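# Carry tube rack through self-closing door to desk

## Task

Move the tube rack from the counter, through the door that swings shut by itself, and set it on the desk. At the end the rack must stand upright with each tube seated all the way down in a hole, and the door must be closed. Neither the rack nor any tube may touch the floor at any point, or the task fails. One or both robots may be used. Finish by releasing the rack and backing the robots away. If any robot topples or is left leaning, the task fails.

## Robot and tools

ROBOTS. There are two identical Hello Robot Stretch 4 units, r1 and r2. Each has an omni-wheel base, a lift that rides up a mast, an arm that telescopes forward, a wrist with yaw, pitch and roll joints, a two-finger gripper, and four cameras: <name>_head_camera, _head_left_camera, _head_right_camera and _wrist_camera. Each robot is about 1.6 m tall, and its base rim reaches at most 0.23 m from the base origin. Loose objects may occasionally get a short shove from outside.

TEAMWORK HAZARDS. Robots pressing hard against each other fails the task and ends the run, and a hard collision may do the same. No state line reports robot-to-robot contact, and once two bases touch, even millimetres of further driving presses hard. An object touching a robot does not count as contact. The robots do not synchronise. Identical base commands can differ by about 3 cm per metre, so a shared load can be strained and may tip a robot. Each robot reports in its own frames, so only the images, lidar_m and wrist_depth_mm show where the robots are relative to each other.

FRAMES. Base frame: origin on the floor below the base centre, x forward, y left, z up. hand_pose is given in this frame and marks a fixed point between the open fingertips. When all wrist joints are 0, the hand axes line up with the base axes. The printed hand position may be somewhat off. The odometry frame is the base frame where it stood when the scene began.

execute_actions. The argument actions is a list holding one action, or none, which only returns state and images. The action is an object keyed by "r1" and/or "r2". Under each key you may give "base", "joints", "pace" and "contact_limits", or "end_of_arm" on its own. Every motion in the action starts at once and may finish at a different time. An action lasts at most 15 s.
- base: exactly one relative move, counted from where the base last measured itself in the latest state report. translate_m is a straight drive in metres, -2 to 2, forward positive. strafe_m is a sideways shift in metres, -2 to 2, left positive. rotate_rad is a turn on the spot in radians, -3.2 to 3.2, counter-clockwise seen from above positive.
- joints: absolute targets keyed by joint name, with the done tolerance in brackets. lift_m is 0 to 1.2 m (±0.004). arm_m is 0 to 0.55 m of extension (±0.004). wrist_yaw_rad is -1.134 to 4.276 (±0.02): 0 points forward, positive turns left, 3.14 is folded back, and above 3.4 the arm may block it. wrist_pitch_rad is -1.117 to 4.259 (±0.05): 0 is level and 1.57 points straight down. wrist_roll_rad is -1.117 to 4.259 (±0.02): at 0 the fingers are level, and positive turns clockwise seen from behind the gripper. gripper_m is the fingertip gap in metres, -0.038 to 0.141, where negative values press the tips together. A target outside its range is clipped, run, and flagged. An unknown key or any other bad value rejects the call, and nothing moves.
- pace: "slow", "default", "fast" or "max", default if omitted. Top base speeds are 0.1, 0.3, 0.4 and 0.6 m/s, and turn rates are 1, 2, 3 and 4 rad/s. With the lift above 0.2 m these drop, down to 0.3 m/s and 1 rad/s at 1.2 m.
- contact_limits: {"arm_m": value} from 0 (gentlest) to 0.75 (firmest), 0.5 if omitted. It sets how hard the arm may push before it halts.
- end_of_arm: "enable_torque" re-powers any wrist or gripper motor that shut off.
A robot, base or joint you omit may still be driving toward an earlier target without showing it. The cameras argument lists the camera names to return: omitted, null or ["all"] returns all of them, and [] returns none.

OTHER TOOLS. wait takes seconds (0 to 10) and returns state and images without commanding anything. zoom_image takes camera and region [x0, y0, x1, y1] in pixels, measured from the top-left corner, up to 504x504. It works only on full images from the latest result. finished_scene takes scene, the current scene number, and ends that scene for good once the last command has been held, so the goal must already be met and stable. If a result reports a stop, any later calls in the same reply are skipped.

READING RESULTS. base_status and joint_status describe how the last accepted action ended. "done" means the target was reached; for the base it means the wheels turned the commanded amount, even if they slipped. "off_target" means the part is resting short of its target and may still be pushing. "contact_stop_at_<key>" means the part hit something; that part goes slack, so a lift may sag under load and a base may coast. "limit_stop_at_<name>" means a built-in limit intervened. "limit_stop_at_tilt" means the lean is over 6 degrees, and the lift, arm and wheels go limp until the lean eases. "limit_stop_at_own_body" means the robot avoided hitting itself; moving that joint away from the body still works. "torque_fault" means a wrist or gripper motor maxed out and went limp, and it needs enable_torque. Any slack part holds again when you next command it. on_its_own lists things you did not command; "held at" there is the held target, not the actual position. lidar_m gives 12 distances in 30-degree sectors: the 1st faces straight ahead, then they run counter-clockwise (4th left, 7th behind, 10th right). "-" means nothing seen, or something closer than 0.25 m. The lidar covers roughly 0.15 m up to robot height and can miss glass, thin legs and things behind. wrist_depth_mm is a 7x7 grid of depths in mm (100 to 2000) starting top-left. base_odometry counts wheel turns only; its heading runs -3.142 to 3.142, left positive. If turned_by_wheels and turned_by_imu differ by more than about 0.1 rad, suspect a bump or slip. base_tilt is in degrees, with forward and right positive, plus a fixed offset of up to about 1.5. motor_effort is a percentage with its peak in brackets; it is noisy and biased. For wheels, positive means turning right.

PRACTICE. To grasp, command a gripper_m below the object's width; squeezing harder pulls the object in, and opening pushes it out. A grip shows mainly as a change in gripper effort, never in the gripper_m reading. If the fingertips jam against a surface, raise the lift. To unfold the wrist at the start, send lift_m 0.4 with wrist_yaw_rad 0. Tilting the gripper up while it is rolled can trigger own-body stops. Do not turn or drive carrying over 1 kg with arm_m above 0.2, especially at fast or max. Avoid steady pushes or pulls with the gripper held high. Keep the gripper from being jammed by base or arm motion, and keep a level gripper from holding over about 2 kg. Avoid drops, slams and hard bumps, and never let the rack or its tubes reach the floor.

Each tool is called by a JSON object that holds its "fn" and its "kwargs".

## Session

{"fn": "execute_actions", "kwargs": {"actions": []}}

Scene clock: 0.00 s.
r1.base_odometry: x=+0.000 y=+0.000 heading=+0.000 (m, m, rad; r1's odometry frame)
r1.turned_by_wheels: +0.000 (rad since the last result)
r1.turned_by_imu: +0.000 (rad since the last result)
r1.base_tilt: forward=-0.2 right=-0.1 (deg)
r1.lidar_m: 1.83 2.20 1.10 1.09 0.85 0.73 0.75 0.90 0.90 0.90 1.05 1.76
r1.base_status: not commanded
r1.joint_positions: lift_m=+0.232 arm_m=+0.000 wrist_yaw_rad=+3.105 wrist_pitch_rad=+0.010 wrist_roll_rad=+0.018 gripper_m=+0.057
r1.joint_status: not commanded
r1.motor_effort: lift_m=+19 arm_m=-1 wrist_yaw_rad=+1 wrist_pitch_rad=-6 wrist_roll_rad=+2 gripper_m=-3 wheel_0=+0 wheel_1=+0 wheel_2=+1 (%)
r1.hand_pose: x=-0.1145 y=+0.0979 z=+0.4078 quat_wxyz=(+0.018, -0.005, +0.009, +1.000) (m; r1's base frame)
r1.wrist_depth_mm: - 144 265 891 831 768 732 / - 115 150 904 842 768 723 / - 122 161 904 831 778 732 / 145 145 252 904 831 768 723 / 235 1098 976 878 831 778 723 / 233 1078 200 891 196 759 732 / 569 946 960 - 820 759 741
r2.base_odometry: x=+0.000 y=+0.000 heading=+0.000 (m, m, rad; r2's odometry frame)
r2.turned_by_wheels: +0.000 (rad since the last result)
r2.turned_by_imu: +0.000 (rad since the last result)
r2.base_tilt: forward=+0.5 right=+0.2 (deg)
r2.lidar_m: 0.68 0.68 0.75 1.19 1.08 2.39 1.91 1.88 1.10 0.85 0.85 0.89
r2.base_status: not commanded
r2.joint_positions: lift_m=+0.122 arm_m=+0.002 wrist_yaw_rad=+3.105 wrist_pitch_rad=-0.009 wrist_roll_rad=-0.017 gripper_m=+0.057
r2.joint_status: not commanded
r2.motor_effort: lift_m=+18 arm_m=-1 wrist_yaw_rad=+1 wrist_pitch_rad=-7 wrist_roll_rad=+1 gripper_m=-3 wheel_0=+0 wheel_1=+0 wheel_2=+0 (%)
r2.hand_pose: x=-0.1119 y=+0.0980 z=+0.3031 quat_wxyz=(+0.019, +0.004, -0.009, +1.000) (m; r2's base frame)
r2.wrist_depth_mm: - 138 - - - - - / - 122 165 - - - - / - 123 163 - - - - / 109 138 222 - - - - / 220 1921 - - - - 1983 / 1255 1366 196 1205 190 1160 1118 / 778 878 798 140 809 699 759
pictures: r1_head_camera, r1_head_left_camera, r1_head_right_camera, r1_wrist_camera, r2_head_camera, r2_head_left_camera, r2_head_right_camera, r2_wrist_camera
Images, in order (width x height): r1_head_camera 420x560, r1_head_left_camera 420x672, r1_head_right_camera 420x672, r1_wrist_camera 616x392, r2_head_camera 420x560, r2_head_left_camera 420x672, r2_head_right_camera 420x672, r2_wrist_camera 616x392.

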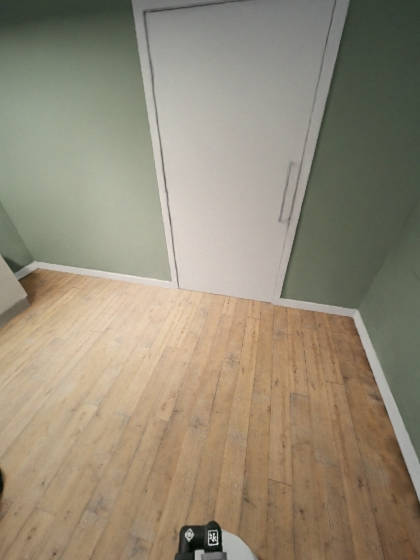

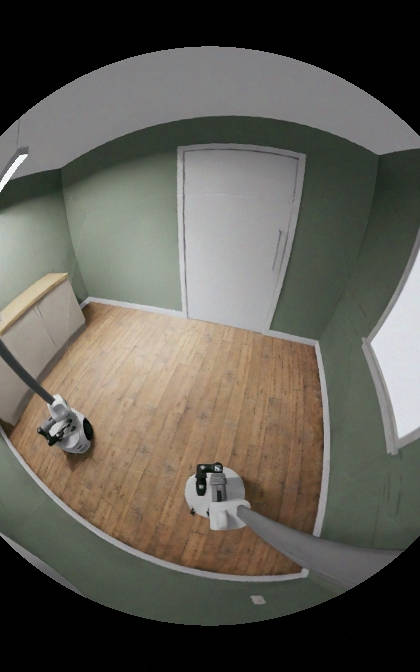

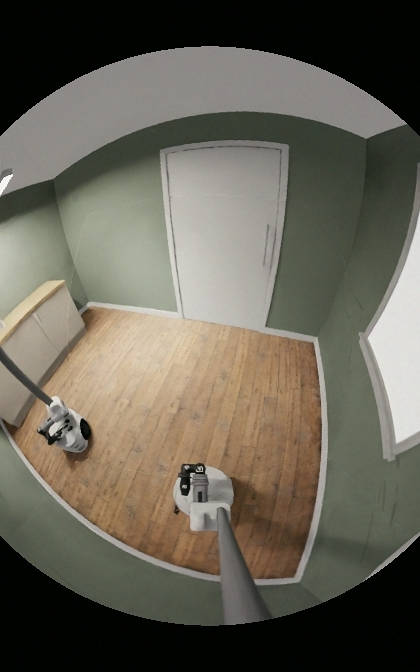

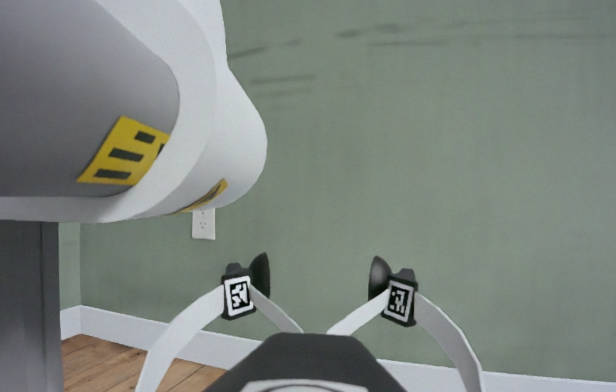

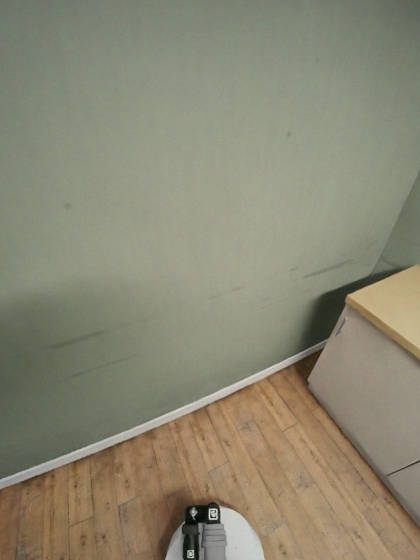

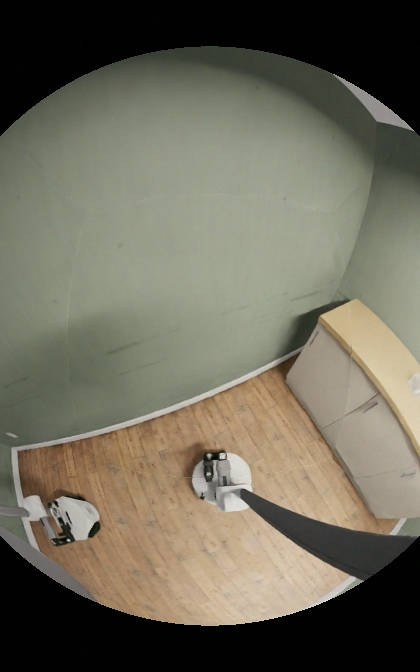

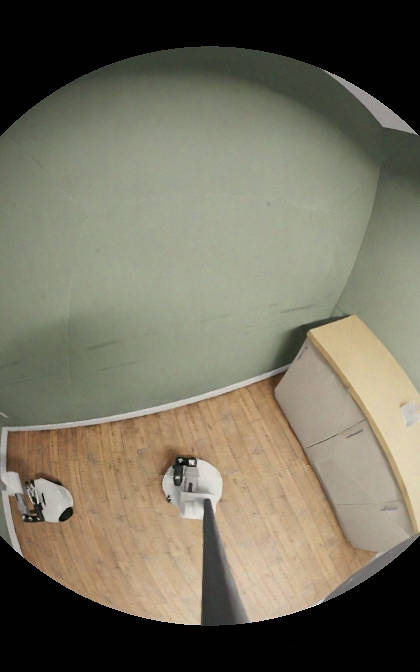

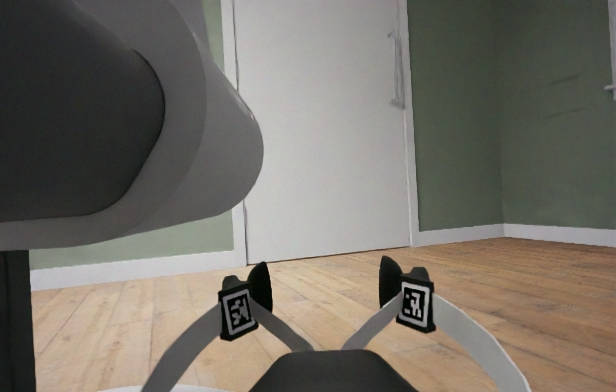

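{"fn": "execute_actions", "kwargs": {"actions": [{"r1":{"base":{"rotate_rad":-0.22},"joints":{"lift_m":0.8,"wrist_yaw_rad":0},"pace":"fast"},"r2":{"base":{"rotate_rad":-1.31},"joints":{"lift_m":1.0,"wrist_yaw_rad":0,"wrist_pitch_rad":0.4},"pace":"fast"}}], "cameras": ["r1_head_camera","r1_wrist_camera","r2_head_camera","r2_wrist_camera","r2_head_left_camera"]}}

Scene clock: 5.10 s.
r1.base_odometry: x=+0.000 y=+0.000 heading=-0.220 (m, m, rad; r1's odometry frame)
r1.turned_by_wheels: -0.220 (rad since the last result)
r1.turned_by_imu: -0.222 (rad since the last result)
r1.base_tilt: forward=-0.2 right=-0.1 (deg)
r1.lidar_m: 1.79 1.96 2.23 1.09 1.00 0.77 0.73 0.81 0.92 0.90 0.93 1.37
r1.base_status: done
r1.joint_positions: lift_m=+0.800 arm_m=+0.000 wrist_yaw_rad=+0.000 wrist_pitch_rad=+0.010 wrist_roll_rad=+0.018 gripper_m=+0.057
r1.joint_status: all done
r1.motor_effort: lift_m=+22(23) arm_m=-1(1) wrist_yaw_rad=-2(8) wrist_pitch_rad=-7(7) wrist_roll_rad=+2(2) gripper_m=-2(1) wheel_0=+0(6) wheel_1=-1(5) wheel_2=-1(7) (%)
r1.hand_pose: x=+0.4591 y=-0.0873 z=+0.9753 quat_wxyz=(+1.000, +0.009, +0.005, +0.000) (m; r1's base frame)
r1.wrist_depth_mm: 1921 1756 1756 1661 1576 1537 1464 / 1921 1756 1708 1661 1618 1576 1537 / 1863 1808 1756 1708 1618 1576 1537 / 1808 1756 1708 1708 1661 1537 1537 / 1863 1808 1808 1661 1661 1576 1537 / 1863 1808 200 1661 196 1576 1464 / 1863 1808 1756 - 1576 1576 1499
r2.base_odometry: x=+0.000 y=+0.000 heading=-1.310 (m, m, rad; r2's odometry frame)
r2.turned_by_wheels: -1.310 (rad since the last result)
r2.turned_by_imu: -1.315 (rad since the last result)
r2.base_tilt: forward=+0.5 right=+0.2 (deg)
r2.lidar_m: 0.86 0.86 0.73 0.67 0.70 0.91 1.10 1.20 2.04 1.88 1.42 0.94
r2.base_status: done
r2.joint_positions: lift_m=+0.135 arm_m=+0.002 wrist_yaw_rad=+2.855 wrist_pitch_rad=+0.245 wrist_roll_rad=-0.017 gripper_m=+0.057
r2.joint_status: lift_m limit_stop_at_own_body (moved +0.013 of +0.878); wrist_yaw_rad limit_stop_at_own_body (moved -0.250 of -3.105); wrist_pitch_rad limit_stop_at_own_body (moved +0.254 of +0.409)
r2.on_its_own: wrist_yaw_rad is held at +2.855, not at your +0.000, since a limit_stop_at_own_body; wrist_pitch_rad is held at +0.243, not at your +0.400, since a limit_stop_at_own_body; lift_m is slack since a limit_stop_at_own_body (your +1.000 is given up); arm_m is slack since a limit_stop_at_own_body
r2.motor_effort: lift_m=+18(24) arm_m=+0(1) wrist_yaw_rad=+1(8) wrist_pitch_rad=-6(7) wrist_roll_rad=+0(1) gripper_m=-2(3) wheel_0=+0(6) wheel_1=+0(8) wheel_2=-1(9) (%)
r2.hand_pose: x=-0.0706 y=+0.1630 z=+0.2436 quat_wxyz=(+0.141, -0.122, +0.009, +0.982) (m; r2's base frame)
r2.wrist_depth_mm: 153 1397 - 1618 1042 768 621 / 198 - - 1661 1060 798 634 / - 1430 - 1808 1118 798 661 / 1336 1229 1464 1397 1098 842 661 / 1008 976 931 904 878 788 668 / 274 268 196 621 190 621 615 / 212 208 196 140 206 466 492
pictures: r1_head_camera, r1_wrist_camera, r2_head_camera, r2_head_left_camera, r2_wrist_camera
Images, in order (width x height): r1_head_camera 420x560, r1_wrist_camera 616x392, r2_head_camera 420x560, r2_head_left_camera 420x672, r2_wrist_camera 616x392.

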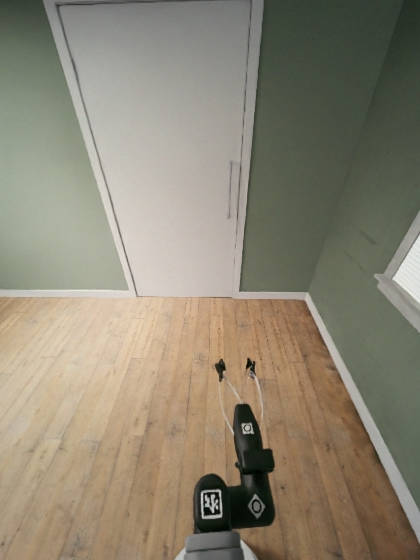

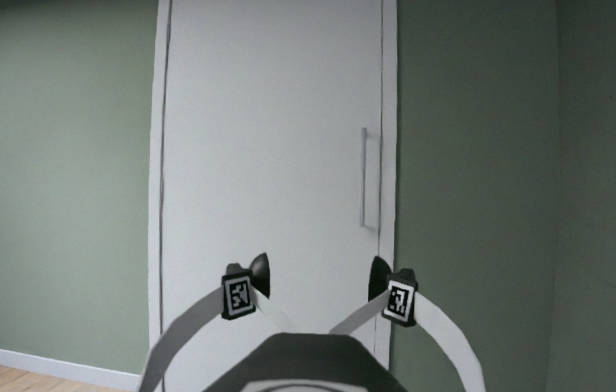

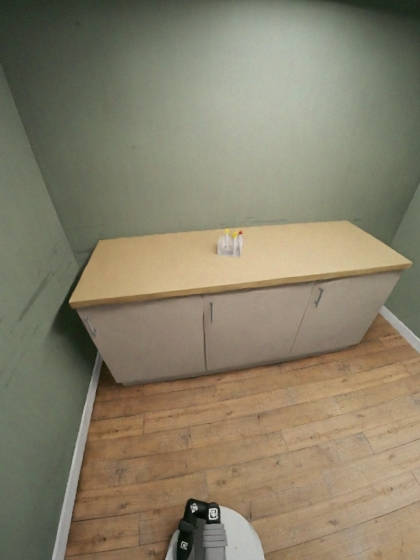

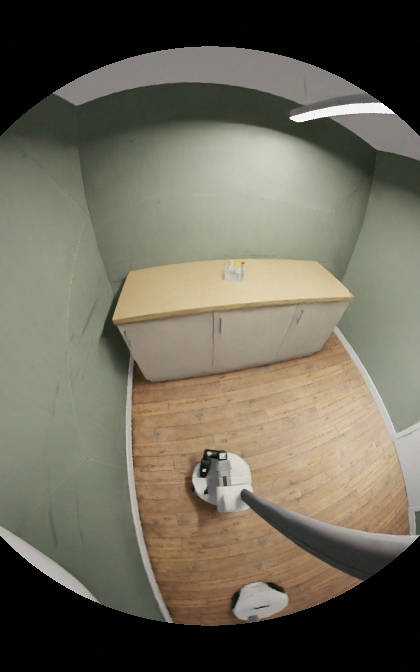

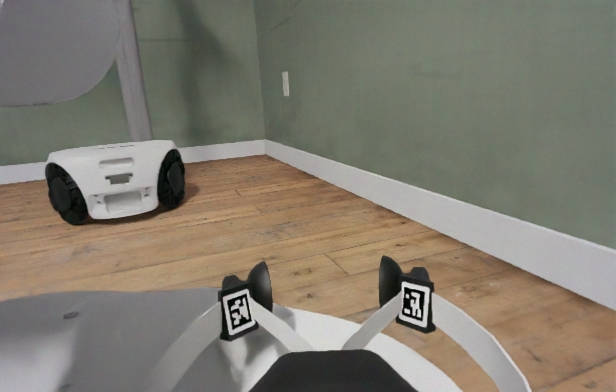

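{"fn": "execute_actions", "kwargs": {"actions": [{"r1":{"base":{"translate_m":1.0},"joints":{"lift_m":0.85,"gripper_m":0.12},"pace":"fast"},"r2":{"base":{"rotate_rad":0.1},"joints":{"lift_m":0.95,"wrist_yaw_rad":0,"wrist_pitch_rad":0},"pace":"fast"}}], "cameras": ["r1_head_camera","r1_wrist_camera","r2_head_camera","r2_wrist_camera","r1_head_left_camera"]}}

Scene clock: 11.50 s.
r1.base_odometry: x=+0.976 y=-0.218 heading=-0.220 (m, m, rad; r1's odometry frame)
r1.turned_by_wheels: +0.000 (rad since the last result)
r1.turned_by_imu: -0.001 (rad since the last result)
r1.base_tilt: forward=-0.3 right=+0.0 (deg)
r1.lidar_m: 0.83 0.89 1.35 2.10 1.38 1.79 1.73 1.32 0.99 0.96 1.06 0.82
r1.base_status: done
r1.joint_positions: lift_m=+0.850 arm_m=+0.000 wrist_yaw_rad=+0.000 wrist_pitch_rad=+0.010 wrist_roll_rad=+0.018 gripper_m=+0.120
r1.joint_status: all done
r1.motor_effort: lift_m=+21(24) arm_m=-1(1) wrist_yaw_rad=-2(3) wrist_pitch_rad=-5(8) wrist_roll_rad=+1(2) gripper_m=-2(6) wheel_0=+1(5) wheel_1=+0(5) wheel_2=+1(10) (%)
r1.hand_pose: x=+0.4591 y=-0.0874 z=+1.0253 quat_wxyz=(+1.000, +0.009, +0.005, +0.000) (m; r1's base frame)
r1.wrist_depth_mm: 723 691 661 647 627 597 585 / 715 683 668 640 627 597 585 / 707 683 661 640 621 591 591 / 715 699 676 647 627 591 591 / 715 691 661 647 621 597 585 / 723 691 661 640 615 591 591 / 723 691 661 - 627 597 585
r2.base_odometry: x=+0.000 y=+0.000 heading=-1.210 (m, m, rad; r2's odometry frame)
r2.turned_by_wheels: +0.100 (rad since the last result)
r2.turned_by_imu: +0.102 (rad since the last result)
r2.base_tilt: forward=+0.5 right=+0.2 (deg)
r2.lidar_m: 0.86 0.90 0.70 0.67 0.73 1.00 2.22 1.37 1.45 1.87 1.26 0.90
r2.base_status: done
r2.joint_positions: lift_m=+0.950 arm_m=+0.002 wrist_yaw_rad=+0.000 wrist_pitch_rad=+0.003 wrist_roll_rad=-0.017 gripper_m=+0.057
r2.joint_status: all done
r2.on_its_own: arm_m is slack since a limit_stop_at_own_body
r2.motor_effort: lift_m=+22(23) arm_m=+0(0) wrist_yaw_rad=+0(3) wrist_pitch_rad=-8(13) wrist_roll_rad=+1(1) gripper_m=-2(3) wheel_0=+1(4) wheel_1=+1(2) wheel_2=+1(7) (%)
r2.hand_pose: x=+0.4617 y=-0.0873 z=+1.1271 quat_wxyz=(+1.000, -0.009, +0.001, +0.000) (m; r2's base frame)
r2.wrist_depth_mm: 1182 1281 1281 1281 1281 1281 1281 / 1160 1308 1308 1308 1281 1281 1255 / 1160 1308 1281 1308 1255 1255 1255 / 1160 1336 1308 1308 1281 1229 1255 / 1138 1308 1308 1308 1308 1281 1255 / 1078 946 196 878 190 820 788 / 691 676 668 140 654 647 661
pictures: r1_head_camera, r1_head_left_camera, r1_wrist_camera, r2_head_camera, r2_wrist_camera
Images, in order (width x height): r1_head_camera 420x560, r1_head_left_camera 420x672, r1_wrist_camera 616x392, r2_head_camera 420x560, r2_wrist_camera 616x392.

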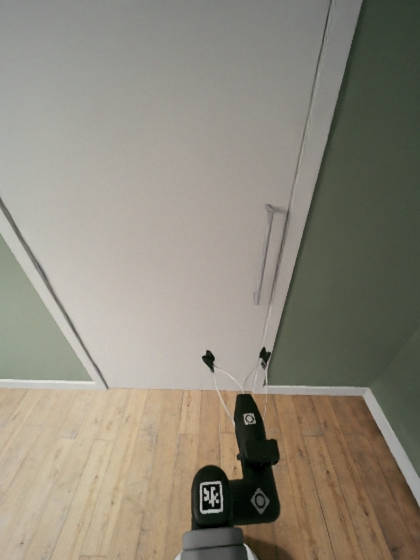

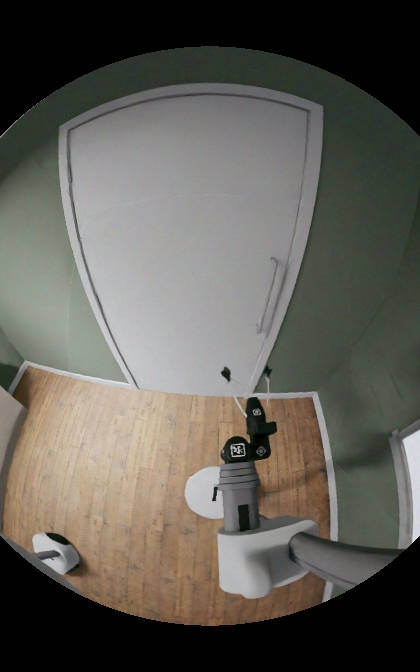

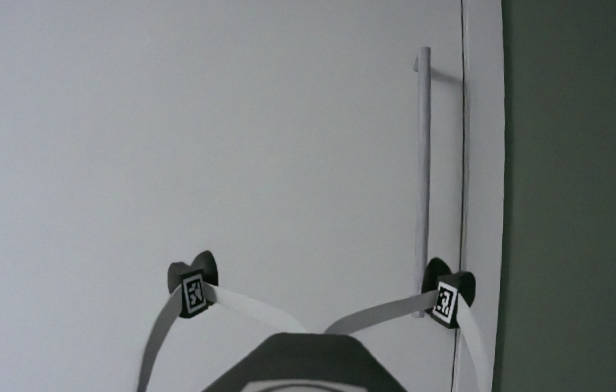

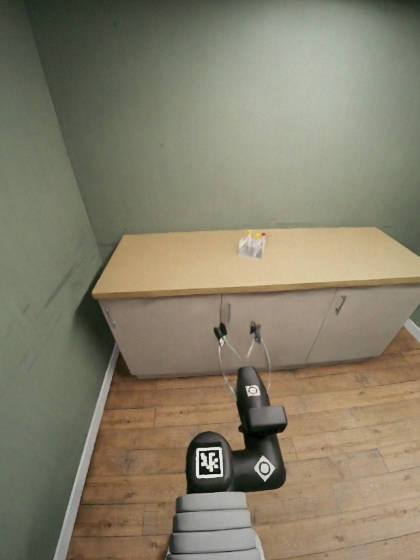

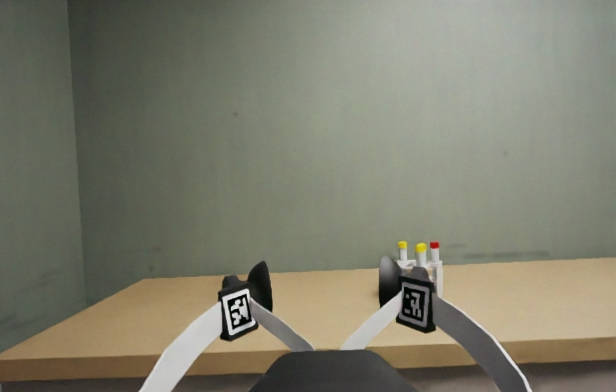

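{"fn": "execute_actions", "kwargs": {"actions": [{"r1":{"base":{"strafe_m":-0.12},"joints":{"lift_m":0.93,"arm_m":0.12,"wrist_yaw_rad":-0.13},"pace":"fast"},"r2":{"base":{"strafe_m":-0.22},"joints":{"lift_m":1.05,"arm_m":0.3,"wrist_pitch_rad":0.5,"gripper_m":0.14},"pace":"fast"}}], "cameras": ["r1_head_camera","r1_wrist_camera","r2_head_camera","r2_wrist_camera"]}}

{"fn": "zoom_image", "kwargs": {"camera": "r2_wrist_camera", "region": [200,60,450,260]}}

Scene clock: 16.60 s.
r1.base_odometry: x=+0.950 y=-0.335 heading=-0.220 (m, m, rad; r1's odometry frame)
r1.turned_by_wheels: +0.000 (rad since the last result)
r1.turned_by_imu: +0.001 (rad since the last result)
r1.base_tilt: forward=-0.2 right=-0.1 (deg)
r1.lidar_m: 0.78 0.90 1.35 2.09 1.38 1.80 1.73 1.14 0.87 0.83 0.94 0.85
r1.base_status: done
r1.joint_positions: lift_m=+0.930 arm_m=+0.119 wrist_yaw_rad=-0.130 wrist_pitch_rad=+0.009 wrist_roll_rad=+0.018 gripper_m=+0.120
r1.joint_status: all done
r1.motor_effort: lift_m=+22(23) arm_m=+5(6) wrist_yaw_rad=-1(6) wrist_pitch_rad=-6(5) wrist_roll_rad=+1(0) gripper_m=+0(0) wheel_0=+0(8) wheel_1=+1(8) wheel_2=+1(0) (%)
r1.hand_pose: x=+0.5647 y=-0.1240 z=+1.1053 quat_wxyz=(+0.998, +0.009, +0.004, -0.065) (m; r1's base frame)
r1.wrist_depth_mm: 525 517 517 521 517 517 517 / 517 525 517 525 512 512 517 / 521 521 521 517 504 521 517 / 521 525 521 521 504 521 512 / 521 521 517 521 504 517 517 / 521 521 521 525 504 521 517 / 525 521 521 - 521 521 512
r2.base_odometry: x=-0.206 y=-0.078 heading=-1.210 (m, m, rad; r2's odometry frame)
r2.turned_by_wheels: +0.000 (rad since the last result)
r2.turned_by_imu: +0.002 (rad since the last result)
r2.base_tilt: forward=+0.5 right=+0.2 (deg)
r2.lidar_m: 0.87 0.92 0.93 0.90 0.95 1.27 2.21 1.36 1.75 1.66 1.25 0.90
r2.base_status: done
r2.joint_positions: lift_m=+1.050 arm_m=+0.299 wrist_yaw_rad=+0.000 wrist_pitch_rad=+0.502 wrist_roll_rad=-0.017 gripper_m=+0.140
r2.joint_status: all done
r2.motor_effort: lift_m=+22(24) arm_m=+5(7) wrist_yaw_rad=+1(0) wrist_pitch_rad=-5(7) wrist_roll_rad=+0(1) gripper_m=-1(2) wheel_0=-1(7) wheel_1=+0(8) wheel_2=+1(2) (%)
r2.hand_pose: x=+0.7230 y=-0.0874 z=+1.0891 quat_wxyz=(+0.969, -0.008, +0.248, +0.002) (m; r2's base frame)
r2.wrist_depth_mm: 904 891 904 917 904 904 891 / 991 976 960 976 976 960 960 / 991 960 931 683 854 831 788 / 723 699 683 640 647 627 615 / 569 554 544 530 521 504 500 / 484 462 462 462 455 192 466 / 559 539 554 139 535 549 544
pictures: r1_head_camera, r1_wrist_camera, r2_head_camera, r2_wrist_camera
Images, in order (width x height): r1_head_camera 420x560, r1_wrist_camera 616x392, r2_head_camera 420x560, r2_wrist_camera 616x392.

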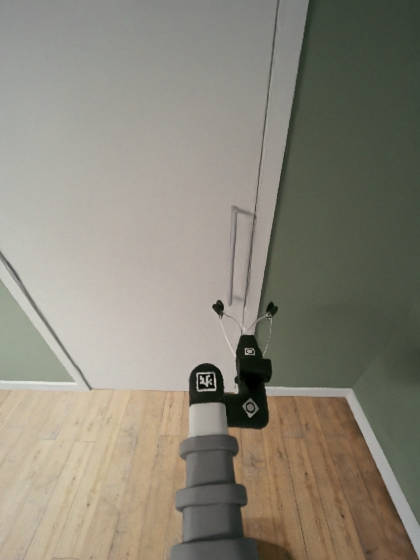

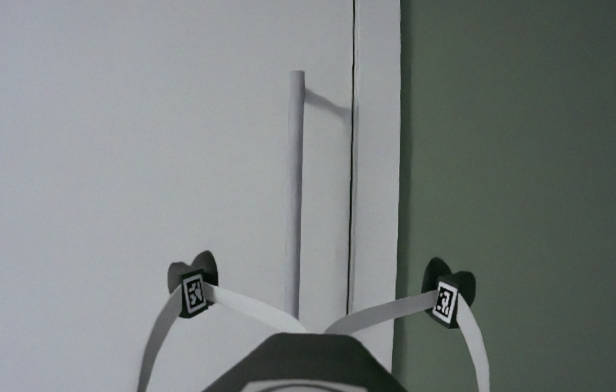

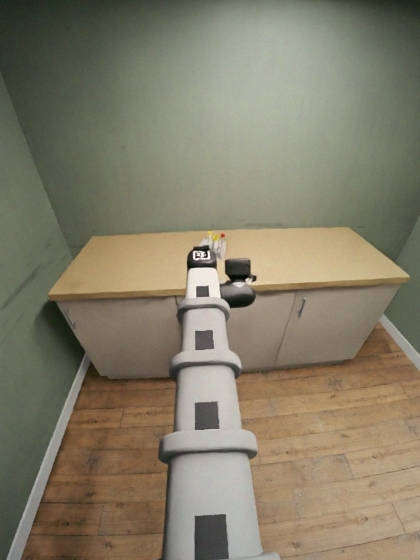

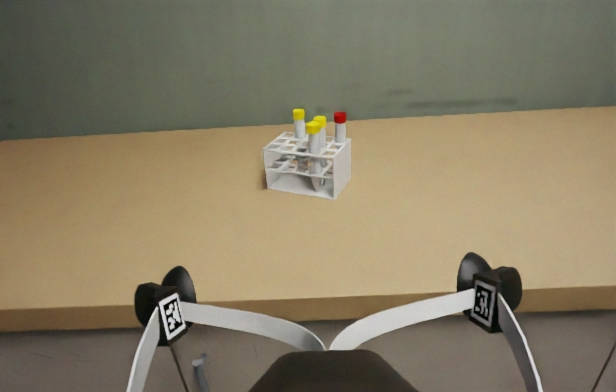

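Region (200, 60, 450, 260) of r2_wrist_camera's 616x392 image, scaled by 2.016; it fills the top 403 rows of this view, and the rest is white.

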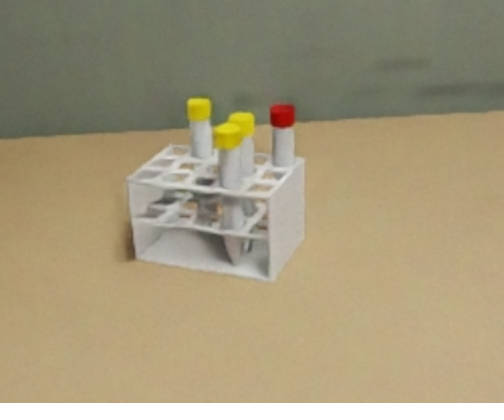

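{"fn": "execute_actions", "kwargs": {"actions": [{"r1":{"base":{"strafe_m":0.035},"joints":{"arm_m":0.33},"pace":"fast"},"r2":{"base":{"translate_m":0.35},"joints":{"lift_m":1.2,"arm_m":0.35,"wrist_pitch_rad":1.1},"pace":"fast"}}], "cameras": ["r1_head_camera","r1_wrist_camera","r2_wrist_camera"]}}

Scene clock: 24.20 s.
r1.base_odometry: x=+0.957 y=-0.301 heading=-0.220 (m, m, rad; r1's odometry frame)
r1.turned_by_wheels: +0.000 (rad since the last result)
r1.turned_by_imu: +0.000 (rad since the last result)
r1.base_tilt: forward=-0.2 right=+0.0 (deg)
r1.lidar_m: 0.80 0.90 1.32 2.17 1.65 1.79 1.75 1.24 0.89 0.86 1.00 0.85
r1.base_status: done
r1.joint_positions: lift_m=+0.930 arm_m=+0.329 wrist_yaw_rad=-0.130 wrist_pitch_rad=+0.009 wrist_roll_rad=+0.018 gripper_m=+0.120
r1.joint_status: all done
r1.motor_effort: lift_m=+22(21) arm_m=+5(5) wrist_yaw_rad=-4(0) wrist_pitch_rad=-6(5) wrist_roll_rad=+2(0) gripper_m=-2(1) wheel_0=+0(7) wheel_1=-2(8) wheel_2=+1(1) (%)
r1.hand_pose: x=+0.7747 y=-0.1240 z=+1.1053 quat_wxyz=(+0.998, +0.009, +0.004, -0.065) (m; r1's base frame)
r1.wrist_depth_mm: 310 309 309 307 307 293 306 / 310 310 309 309 307 294 307 / 310 314 314 309 307 296 307 / 312 312 310 310 309 296 309 / 312 310 309 310 310 297 307 / 312 312 310 312 310 297 309 / 314 314 312 - 310 297 307
r2.base_odometry: x=-0.082 y=-0.405 heading=-1.210 (m, m, rad; r2's odometry frame)
r2.turned_by_wheels: +0.000 (rad since the last result)
r2.turned_by_imu: +0.002 (rad since the last result)
r2.base_tilt: forward=+0.5 right=+0.1 (deg)
r2.lidar_m: 0.51 0.53 0.75 0.92 0.93 1.31 2.59 1.64 1.74 1.64 0.76 0.53
r2.base_status: done
r2.joint_positions: lift_m=+1.200 arm_m=+0.349 wrist_yaw_rad=+0.000 wrist_pitch_rad=+1.101 wrist_roll_rad=-0.017 gripper_m=+0.140
r2.joint_status: all done
r2.motor_effort: lift_m=+22(23) arm_m=+5(4) wrist_yaw_rad=+1(1) wrist_pitch_rad=-2(1) wrist_roll_rad=+1(0) gripper_m=-1(1) wheel_0=+0(3) wheel_1=-1(5) wheel_2=+2(8) (%)
r2.hand_pose: x=+0.6508 y=-0.0874 z=+1.1207 quat_wxyz=(+0.852, -0.007, +0.523, +0.004) (m; r2's base frame)
r2.wrist_depth_mm: 640 621 609 603 597 591 580 / 580 574 564 554 544 539 535 / 535 530 517 415 504 500 492 / 496 488 477 442 469 469 459 / 462 459 455 449 442 436 433 / 436 421 413 418 413 193 404 / 407 402 402 139 392 384 387
pictures: r1_head_camera, r1_wrist_camera, r2_wrist_camera
Images, in order (width x height): r1_head_camera 420x560, r1_wrist_camera 616x392, r2_wrist_camera 616x392.

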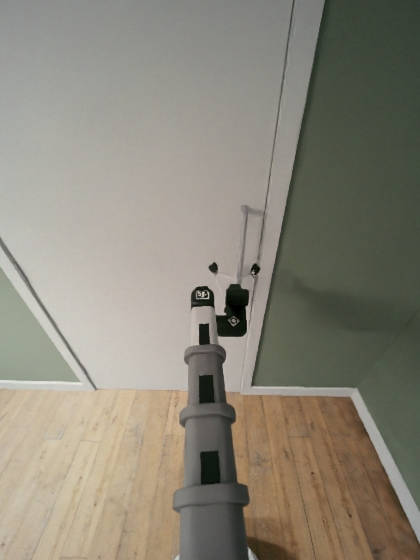

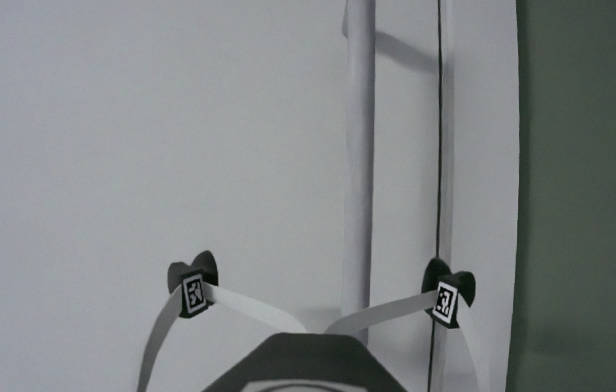

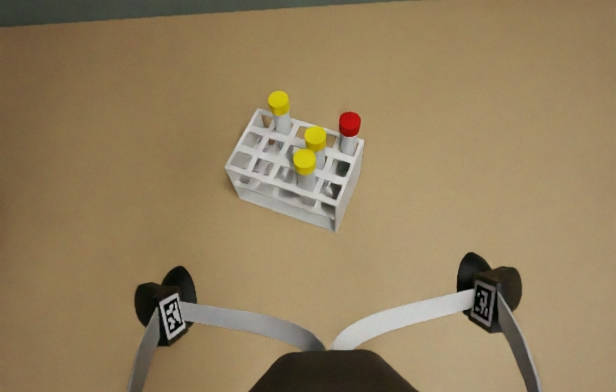

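{"fn": "execute_actions", "kwargs": {"actions": [{"r1":{"base":{"strafe_m":-0.025},"joints":{"arm_m":0.365}},"r2":{"base":{"rotate_rad":-0.33},"joints":{"arm_m":0.17,"wrist_pitch_rad":0.3,"gripper_m":0.141},"pace":"fast"}}], "cameras": []}}

{"fn": "execute_actions", "kwargs": {"actions": [{"r1":{"joints":{"gripper_m":-0.03}},"r2":{"base":{"strafe_m":0.288},"joints":{"lift_m":0.9},"pace":"fast"}}], "cameras": ["r1_wrist_camera","r2_wrist_camera"]}}

{"fn": "execute_actions", "kwargs": {"actions": [{"r1":{"joints":{"arm_m":0.2},"pace":"slow"}}], "cameras": ["r1_wrist_camera","r1_head_camera"]}}

Scene clock: 33.60 s.
r1.base_odometry: x=+0.952 y=-0.326 heading=-0.220 (m, m, rad; r1's odometry frame)
r1.turned_by_wheels: +0.000 (rad since the last result)
r1.turned_by_imu: +0.001 (rad since the last result)
r1.base_tilt: forward=-0.2 right=+0.0 (deg)
r1.lidar_m: 0.81 0.90 1.35 2.03 1.67 1.79 1.74 1.18 0.84 0.85 0.93 0.85
r1.base_status: done
r1.joint_positions: lift_m=+0.930 arm_m=+0.364 wrist_yaw_rad=-0.130 wrist_pitch_rad=+0.009 wrist_roll_rad=+0.018 gripper_m=+0.120
r1.joint_status: all done
r1.motor_effort: lift_m=+22(21) arm_m=+5(6) wrist_yaw_rad=-2(1) wrist_pitch_rad=-6(6) wrist_roll_rad=+0(2) gripper_m=+1(1) wheel_0=-1(5) wheel_1=+1(11) wheel_2=+1(0) (%)
r1.hand_pose: x=+0.8097 y=-0.1241 z=+1.1053 quat_wxyz=(+0.998, +0.009, +0.004, -0.065) (m; r1's base frame)
r1.wrist_depth_mm: 272 273 273 272 271 257 270 / 273 273 272 272 272 257 270 / 273 273 273 272 272 258 270 / 274 272 274 273 272 259 270 / 274 273 273 272 273 257 271 / 274 276 274 205 273 258 272 / 274 276 274 - 272 258 272
r2.base_odometry: x=-0.082 y=-0.405 heading=-1.540 (m, m, rad; r2's odometry frame)
r2.turned_by_wheels: -0.330 (rad since the last result)
r2.turned_by_imu: -0.331 (rad since the last result)
r2.base_tilt: forward=+0.5 right=+0.2 (deg)
r2.lidar_m: 0.51 0.51 0.60 0.93 0.91 1.02 1.64 1.67 1.66 1.67 1.63 0.64
r2.base_status: done
r2.joint_positions: lift_m=+1.200 arm_m=+0.171 wrist_yaw_rad=+0.000 wrist_pitch_rad=+0.303 wrist_roll_rad=-0.017 gripper_m=+0.141
r2.joint_status: all done
r2.motor_effort: lift_m=+22(21) arm_m=-5(6) wrist_yaw_rad=+1(0) wrist_pitch_rad=-7(12) wrist_roll_rad=+1(1) gripper_m=+0(1) wheel_0=+0(6) wheel_1=+2(4) wheel_2=+0(4) (%)
r2.hand_pose: x=+0.6171 y=-0.0875 z=+1.2919 quat_wxyz=(+0.989, -0.008, +0.151, +0.001) (m; r2's base frame)
r2.wrist_depth_mm: 661 691 732 788 842 904 991 / 676 723 750 820 878 960 1042 / 691 750 788 854 917 1008 1078 / 723 778 831 891 976 1042 1182 / 750 809 866 931 1025 1060 1205 / 778 809 798 866 809 191 788 / 732 683 699 139 668 647 647
pictures: none
No camera images: the call's "cameras" was empty. Leave "cameras" out to get every camera's image.

Scene clock: 35.87 s.
r1.base_odometry: x=+0.952 y=-0.326 heading=-0.221 (m, m, rad; r1's odometry frame)
r1.turned_by_wheels: -0.001 (rad since the last result)
r1.turned_by_imu: +0.000 (rad since the last result)
r1.base_tilt: forward=-0.3 right=+0.0 (deg)
r1.lidar_m: 0.74 0.90 1.35 2.21 1.88 1.78 1.75 1.17 0.87 0.84 0.96 0.84
r1.base_status: not commanded
r1.joint_positions: lift_m=+0.930 arm_m=+0.365 wrist_yaw_rad=-0.131 wrist_pitch_rad=+0.009 wrist_roll_rad=+0.018 gripper_m=-0.030
r1.joint_status: all done
r1.motor_effort: lift_m=+21(21) arm_m=+2(5) wrist_yaw_rad=+3(10) wrist_pitch_rad=-6(4) wrist_roll_rad=+1(1) gripper_m=-16(17) wheel_0=-4(5) wheel_1=-2(2) wheel_2=+0(1) (%)
r1.hand_pose: x=+0.8100 y=-0.1245 z=+1.1053 quat_wxyz=(+0.998, +0.009, +0.004, -0.066) (m; r1's base frame)
r1.wrist_depth_mm: 262 263 263 262 262 256 270 / 266 265 262 262 260 256 271 / 265 263 263 262 263 257 270 / 265 263 264 262 263 258 271 / 265 265 263 204 262 257 272 / 266 265 185 195 184 259 272 / 267 265 264 - 263 259 273
r2.base_odometry: x=+0.206 y=-0.396 heading=-1.540 (m, m, rad; r2's odometry frame)
r2.turned_by_wheels: +0.000 (rad since the last result)
r2.turned_by_imu: -0.002 (rad since the last result)
r2.base_tilt: forward=+0.5 right=+0.2 (deg)
r2.lidar_m: 0.43 0.42 0.49 0.65 0.64 0.72 1.19 2.67 1.87 1.93 1.00 0.51
r2.base_status: done
r2.joint_positions: lift_m=+0.900 arm_m=+0.171 wrist_yaw_rad=+0.000 wrist_pitch_rad=+0.302 wrist_roll_rad=-0.017 gripper_m=+0.141
r2.joint_status: all done
r2.motor_effort: lift_m=+13(21) arm_m=-4(5) wrist_yaw_rad=+2(2) wrist_pitch_rad=-7(8) wrist_roll_rad=+1(1) gripper_m=-1(1) wheel_0=+1(8) wheel_1=-1(6) wheel_2=-1(4) (%)
r2.hand_pose: x=+0.6171 y=-0.0874 z=+0.9927 quat_wxyz=(+0.989, -0.008, +0.151, +0.001) (m; r2's base frame)
r2.wrist_depth_mm: 574 609 654 691 750 788 866 / 597 634 676 723 778 842 904 / 615 661 699 741 820 854 891 / 634 654 647 382 549 574 549 / 473 462 442 387 402 407 402 / 359 322 310 338 315 191 314 / 287 272 278 139 267 255 257
pictures: r1_wrist_camera, r2_wrist_camera
Images, in order (width x height): r1_wrist_camera 616x392, r2_wrist_camera 616x392.

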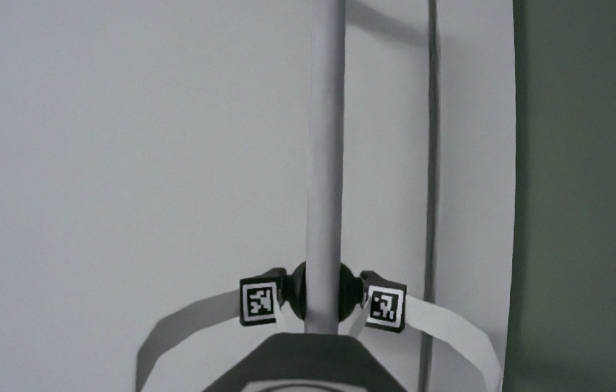

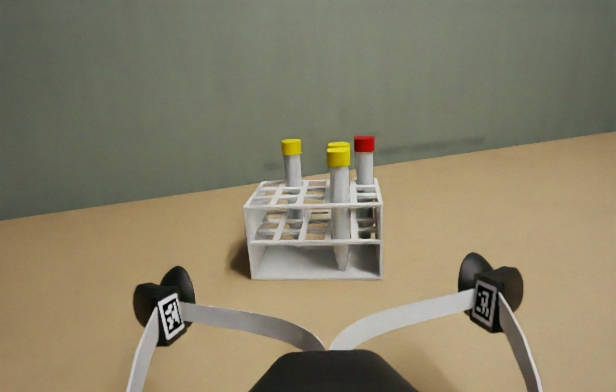

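Scene clock: 38.80 s.
r1.base_odometry: x=+0.952 y=-0.325 heading=-0.217 (m, m, rad; r1's odometry frame)
r1.turned_by_wheels: +0.003 (rad since the last result)
r1.turned_by_imu: +0.004 (rad since the last result)
r1.base_tilt: forward=-0.2 right=+0.0 (deg)
r1.lidar_m: 0.61 0.80 1.32 2.21 1.89 1.79 1.75 1.16 0.87 0.85 0.96 0.68
r1.base_status: not commanded
r1.joint_positions: lift_m=+0.930 arm_m=+0.202 wrist_yaw_rad=-0.102 wrist_pitch_rad=+0.010 wrist_roll_rad=+0.018 gripper_m=-0.030
r1.joint_status: all done
r1.on_its_own: wrist_yaw_rad is at rest, and its effort (-84) is outside its rest range (-13 to +13)
r1.motor_effort: lift_m=+21(21) arm_m=-9(9) wrist_yaw_rad=-84(83) wrist_pitch_rad=-8(5) wrist_roll_rad=+1(1) gripper_m=-18(19) wheel_0=+15(15) wheel_1=+5(5) wheel_2=+15(16) (%)
r1.hand_pose: x=+0.6506 y=-0.1163 z=+1.1051 quat_wxyz=(+0.999, +0.009, +0.005, -0.051) (m; r1's base frame)
r1.wrist_depth_mm: 312 293 272 249 243 418 413 / 314 291 272 250 243 418 413 / 314 291 274 250 244 421 418 / 314 291 272 250 244 418 418 / 314 293 272 210 245 421 418 / 312 293 183 189 184 424 418 / 314 291 277 - 241 418 415
r2.base_odometry: x=+0.206 y=-0.396 heading=-1.540 (m, m, rad; r2's odometry frame)
r2.turned_by_wheels: +0.000 (rad since the last result)
r2.turned_by_imu: +0.000 (rad since the last result)
r2.base_tilt: forward=+0.5 right=+0.2 (deg)
r2.lidar_m: 0.43 0.42 0.48 0.65 0.64 0.74 1.15 2.66 1.89 1.95 1.04 0.53
r2.base_status: not commanded
r2.joint_positions: lift_m=+0.900 arm_m=+0.171 wrist_yaw_rad=+0.000 wrist_pitch_rad=+0.302 wrist_roll_rad=-0.017 gripper_m=+0.141
r2.joint_status: not commanded
r2.motor_effort: lift_m=+13(13) arm_m=-5(4) wrist_yaw_rad=+1(2) wrist_pitch_rad=-7(8) wrist_roll_rad=+1(1) gripper_m=-3(2) wheel_0=+1(1) wheel_1=-1(1) wheel_2=-1(1) (%)
r2.hand_pose: x=+0.6171 y=-0.0874 z=+0.9927 quat_wxyz=(+0.989, -0.008, +0.151, +0.001) (m; r2's base frame)
r2.wrist_depth_mm: 580 615 640 691 741 798 866 / 591 627 676 723 788 842 904 / 615 654 699 741 809 866 904 / 627 661 647 379 554 569 549 / 480 462 445 384 399 407 402 / 359 320 310 334 315 190 314 / 286 274 277 139 267 254 258
pictures: r1_head_camera, r1_wrist_camera
Images, in order (width x height): r1_head_camera 420x560, r1_wrist_camera 616x392.

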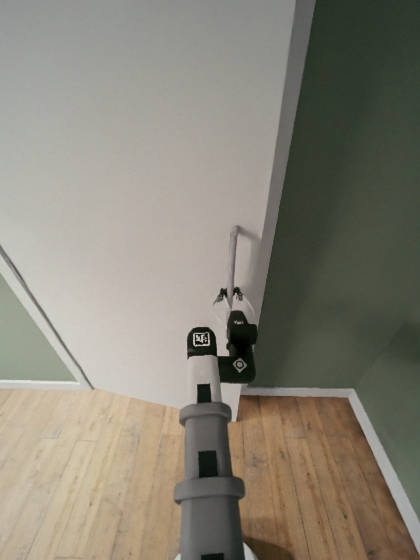

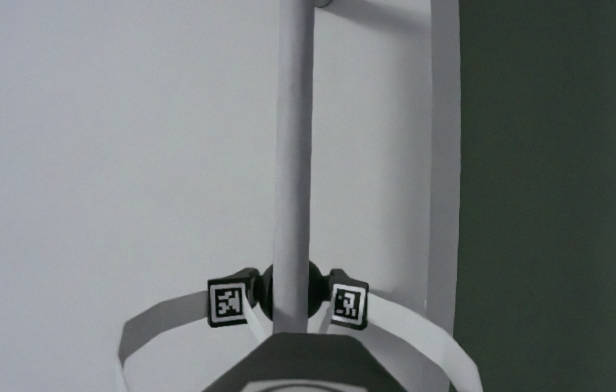

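{"fn": "execute_actions", "kwargs": {"actions": [{"r1":{"base":{"strafe_m":0.029},"pace":"slow"},"r2":{"joints":{"lift_m":0.865,"arm_m":0.28}}}], "cameras": ["r2_wrist_camera"]}}

{"fn": "execute_actions", "kwargs": {"actions": [{"r1":{"base":{"translate_m":-0.33},"joints":{"arm_m":0.529},"pace":"slow"}}], "cameras": ["r1_head_camera"]}}

Scene clock: 58.80 s.
r1.base_odometry: x=+0.958 y=-0.297 heading=-0.217 (m, m, rad; r1's odometry frame)
r1.turned_by_wheels: +0.000 (rad since the last result)
r1.turned_by_imu: +0.000 (rad since the last result)
r1.base_tilt: forward=-0.2 right=+0.0 (deg)
r1.lidar_m: 0.60 0.78 1.33 2.17 1.86 1.79 1.75 1.21 0.87 0.87 0.99 0.67
r1.base_status: done
r1.joint_positions: lift_m=+0.930 arm_m=+0.201 wrist_yaw_rad=-0.125 wrist_pitch_rad=+0.010 wrist_roll_rad=+0.018 gripper_m=-0.030
r1.joint_status: not commanded
r1.on_its_own: wrist_yaw_rad is at rest, and its effort (-15) is outside its rest range (-13 to +13)
r1.motor_effort: lift_m=+22(21) arm_m=-7(9) wrist_yaw_rad=-15(83) wrist_pitch_rad=-8(8) wrist_roll_rad=+2(0) gripper_m=-15(17) wheel_0=-1(12) wheel_1=+0(7) wheel_2=+4(16) (%)
r1.hand_pose: x=+0.6474 y=-0.1228 z=+1.1051 quat_wxyz=(+0.998, +0.009, +0.005, -0.063) (m; r1's base frame)
r1.wrist_depth_mm: 307 290 272 253 245 430 430 / 306 289 272 253 245 433 433 / 306 290 272 252 246 436 433 / 304 290 273 254 247 430 436 / 306 289 272 253 246 433 436 / 307 291 185 193 183 436 433 / 307 291 277 - 244 436 436
r2.base_odometry: x=+0.206 y=-0.396 heading=-1.540 (m, m, rad; r2's odometry frame)
r2.turned_by_wheels: +0.000 (rad since the last result)
r2.turned_by_imu: +0.001 (rad since the last result)
r2.base_tilt: forward=+0.5 right=+0.2 (deg)
r2.lidar_m: 0.43 0.40 0.47 0.65 0.64 0.73 1.19 2.66 1.84 1.94 1.04 0.54
r2.base_status: not commanded
r2.joint_positions: lift_m=+0.865 arm_m=+0.279 wrist_yaw_rad=+0.000 wrist_pitch_rad=+0.302 wrist_roll_rad=-0.017 gripper_m=+0.141
r2.joint_status: all done
r2.motor_effort: lift_m=+13(12) arm_m=+5(6) wrist_yaw_rad=+1(1) wrist_pitch_rad=-7(7) wrist_roll_rad=+0(1) gripper_m=-1(1) wheel_0=+1(1) wheel_1=-1(1) wheel_2=-1(1) (%)
r2.hand_pose: x=+0.7254 y=-0.0874 z=+0.9577 quat_wxyz=(+0.989, -0.008, +0.151, +0.001) (m; r2's base frame)
r2.wrist_depth_mm: 488 521 559 585 634 691 741 / 512 539 574 615 668 715 778 / 525 559 597 621 668 715 732 / 539 559 525 290 298 466 455 / 392 379 317 304 294 334 327 / 293 263 255 267 257 190 257 / 235 223 227 139 218 208 211
pictures: r2_wrist_camera
Images, in order (width x height): r2_wrist_camera 616x392.

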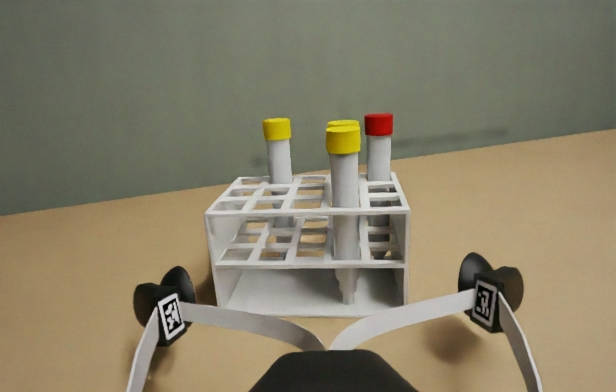

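Scene clock: 63.37 s.
r1.base_odometry: x=+0.636 y=-0.226 heading=-0.217 (m, m, rad; r1's odometry frame)
r1.turned_by_wheels: +0.000 (rad since the last result)
r1.turned_by_imu: +0.002 (rad since the last result)
r1.base_tilt: forward=-0.1 right=+0.0 (deg)
r1.lidar_m: 0.92 1.16 1.85 1.81 1.72 1.46 1.42 1.18 0.87 0.85 0.92 1.18
r1.base_status: done
r1.joint_positions: lift_m=+0.930 arm_m=+0.528 wrist_yaw_rad=-0.126 wrist_pitch_rad=+0.009 wrist_roll_rad=+0.018 gripper_m=-0.030
r1.joint_status: all done
r1.on_its_own: wrist_yaw_rad is at rest, and its effort (-14) is outside its rest range (-13 to +13)
r1.motor_effort: lift_m=+22(22) arm_m=+4(3) wrist_yaw_rad=-14(17) wrist_pitch_rad=-5(8) wrist_roll_rad=+2(2) gripper_m=-15(19) wheel_0=+0(3) wheel_1=+0(4) wheel_2=+4(9) (%)
r1.hand_pose: x=+0.9744 y=-0.1230 z=+1.1054 quat_wxyz=(+0.998, +0.009, +0.004, -0.063) (m; r1's base frame)
r1.wrist_depth_mm: 306 290 272 252 245 436 433 / 307 289 272 253 245 430 430 / 306 287 272 252 247 433 436 / 306 290 273 253 245 439 433 / 307 290 271 253 246 436 433 / 309 289 185 193 185 439 436 / 307 289 276 - 245 439 436
r2.base_odometry: x=+0.206 y=-0.396 heading=-1.540 (m, m, rad; r2's odometry frame)
r2.turned_by_wheels: +0.000 (rad since the last result)
r2.turned_by_imu: +0.001 (rad since the last result)
r2.base_tilt: forward=+0.6 right=+0.2 (deg)
r2.lidar_m: 0.43 0.41 0.48 0.65 0.65 0.71 1.14 1.72 1.74 1.96 1.03 0.53
r2.base_status: not commanded
r2.joint_positions: lift_m=+0.865 arm_m=+0.279 wrist_yaw_rad=+0.000 wrist_pitch_rad=+0.302 wrist_roll_rad=-0.017 gripper_m=+0.141
r2.joint_status: not commanded
r2.motor_effort: lift_m=+12(12) arm_m=+5(5) wrist_yaw_rad=+1(1) wrist_pitch_rad=-8(7) wrist_roll_rad=+2(1) gripper_m=-1(1) wheel_0=+0(1) wheel_1=-1(1) wheel_2=-1(1) (%)
r2.hand_pose: x=+0.7254 y=-0.0874 z=+0.9577 quat_wxyz=(+0.989, -0.008, +0.151, +0.001) (m; r2's base frame)
r2.wrist_depth_mm: 488 521 559 591 634 683 750 / 512 535 574 615 661 723 778 / 525 564 597 615 661 715 732 / 535 559 525 289 301 466 455 / 389 377 319 306 294 336 327 / 293 264 255 267 259 190 256 / 236 224 226 139 218 208 211
pictures: r1_head_camera
Images, in order (width x height): r1_head_camera 420x560.

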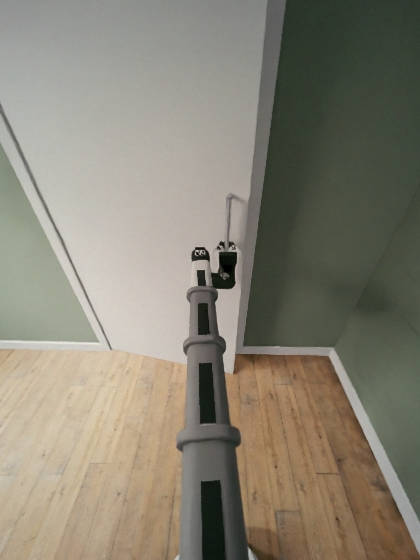

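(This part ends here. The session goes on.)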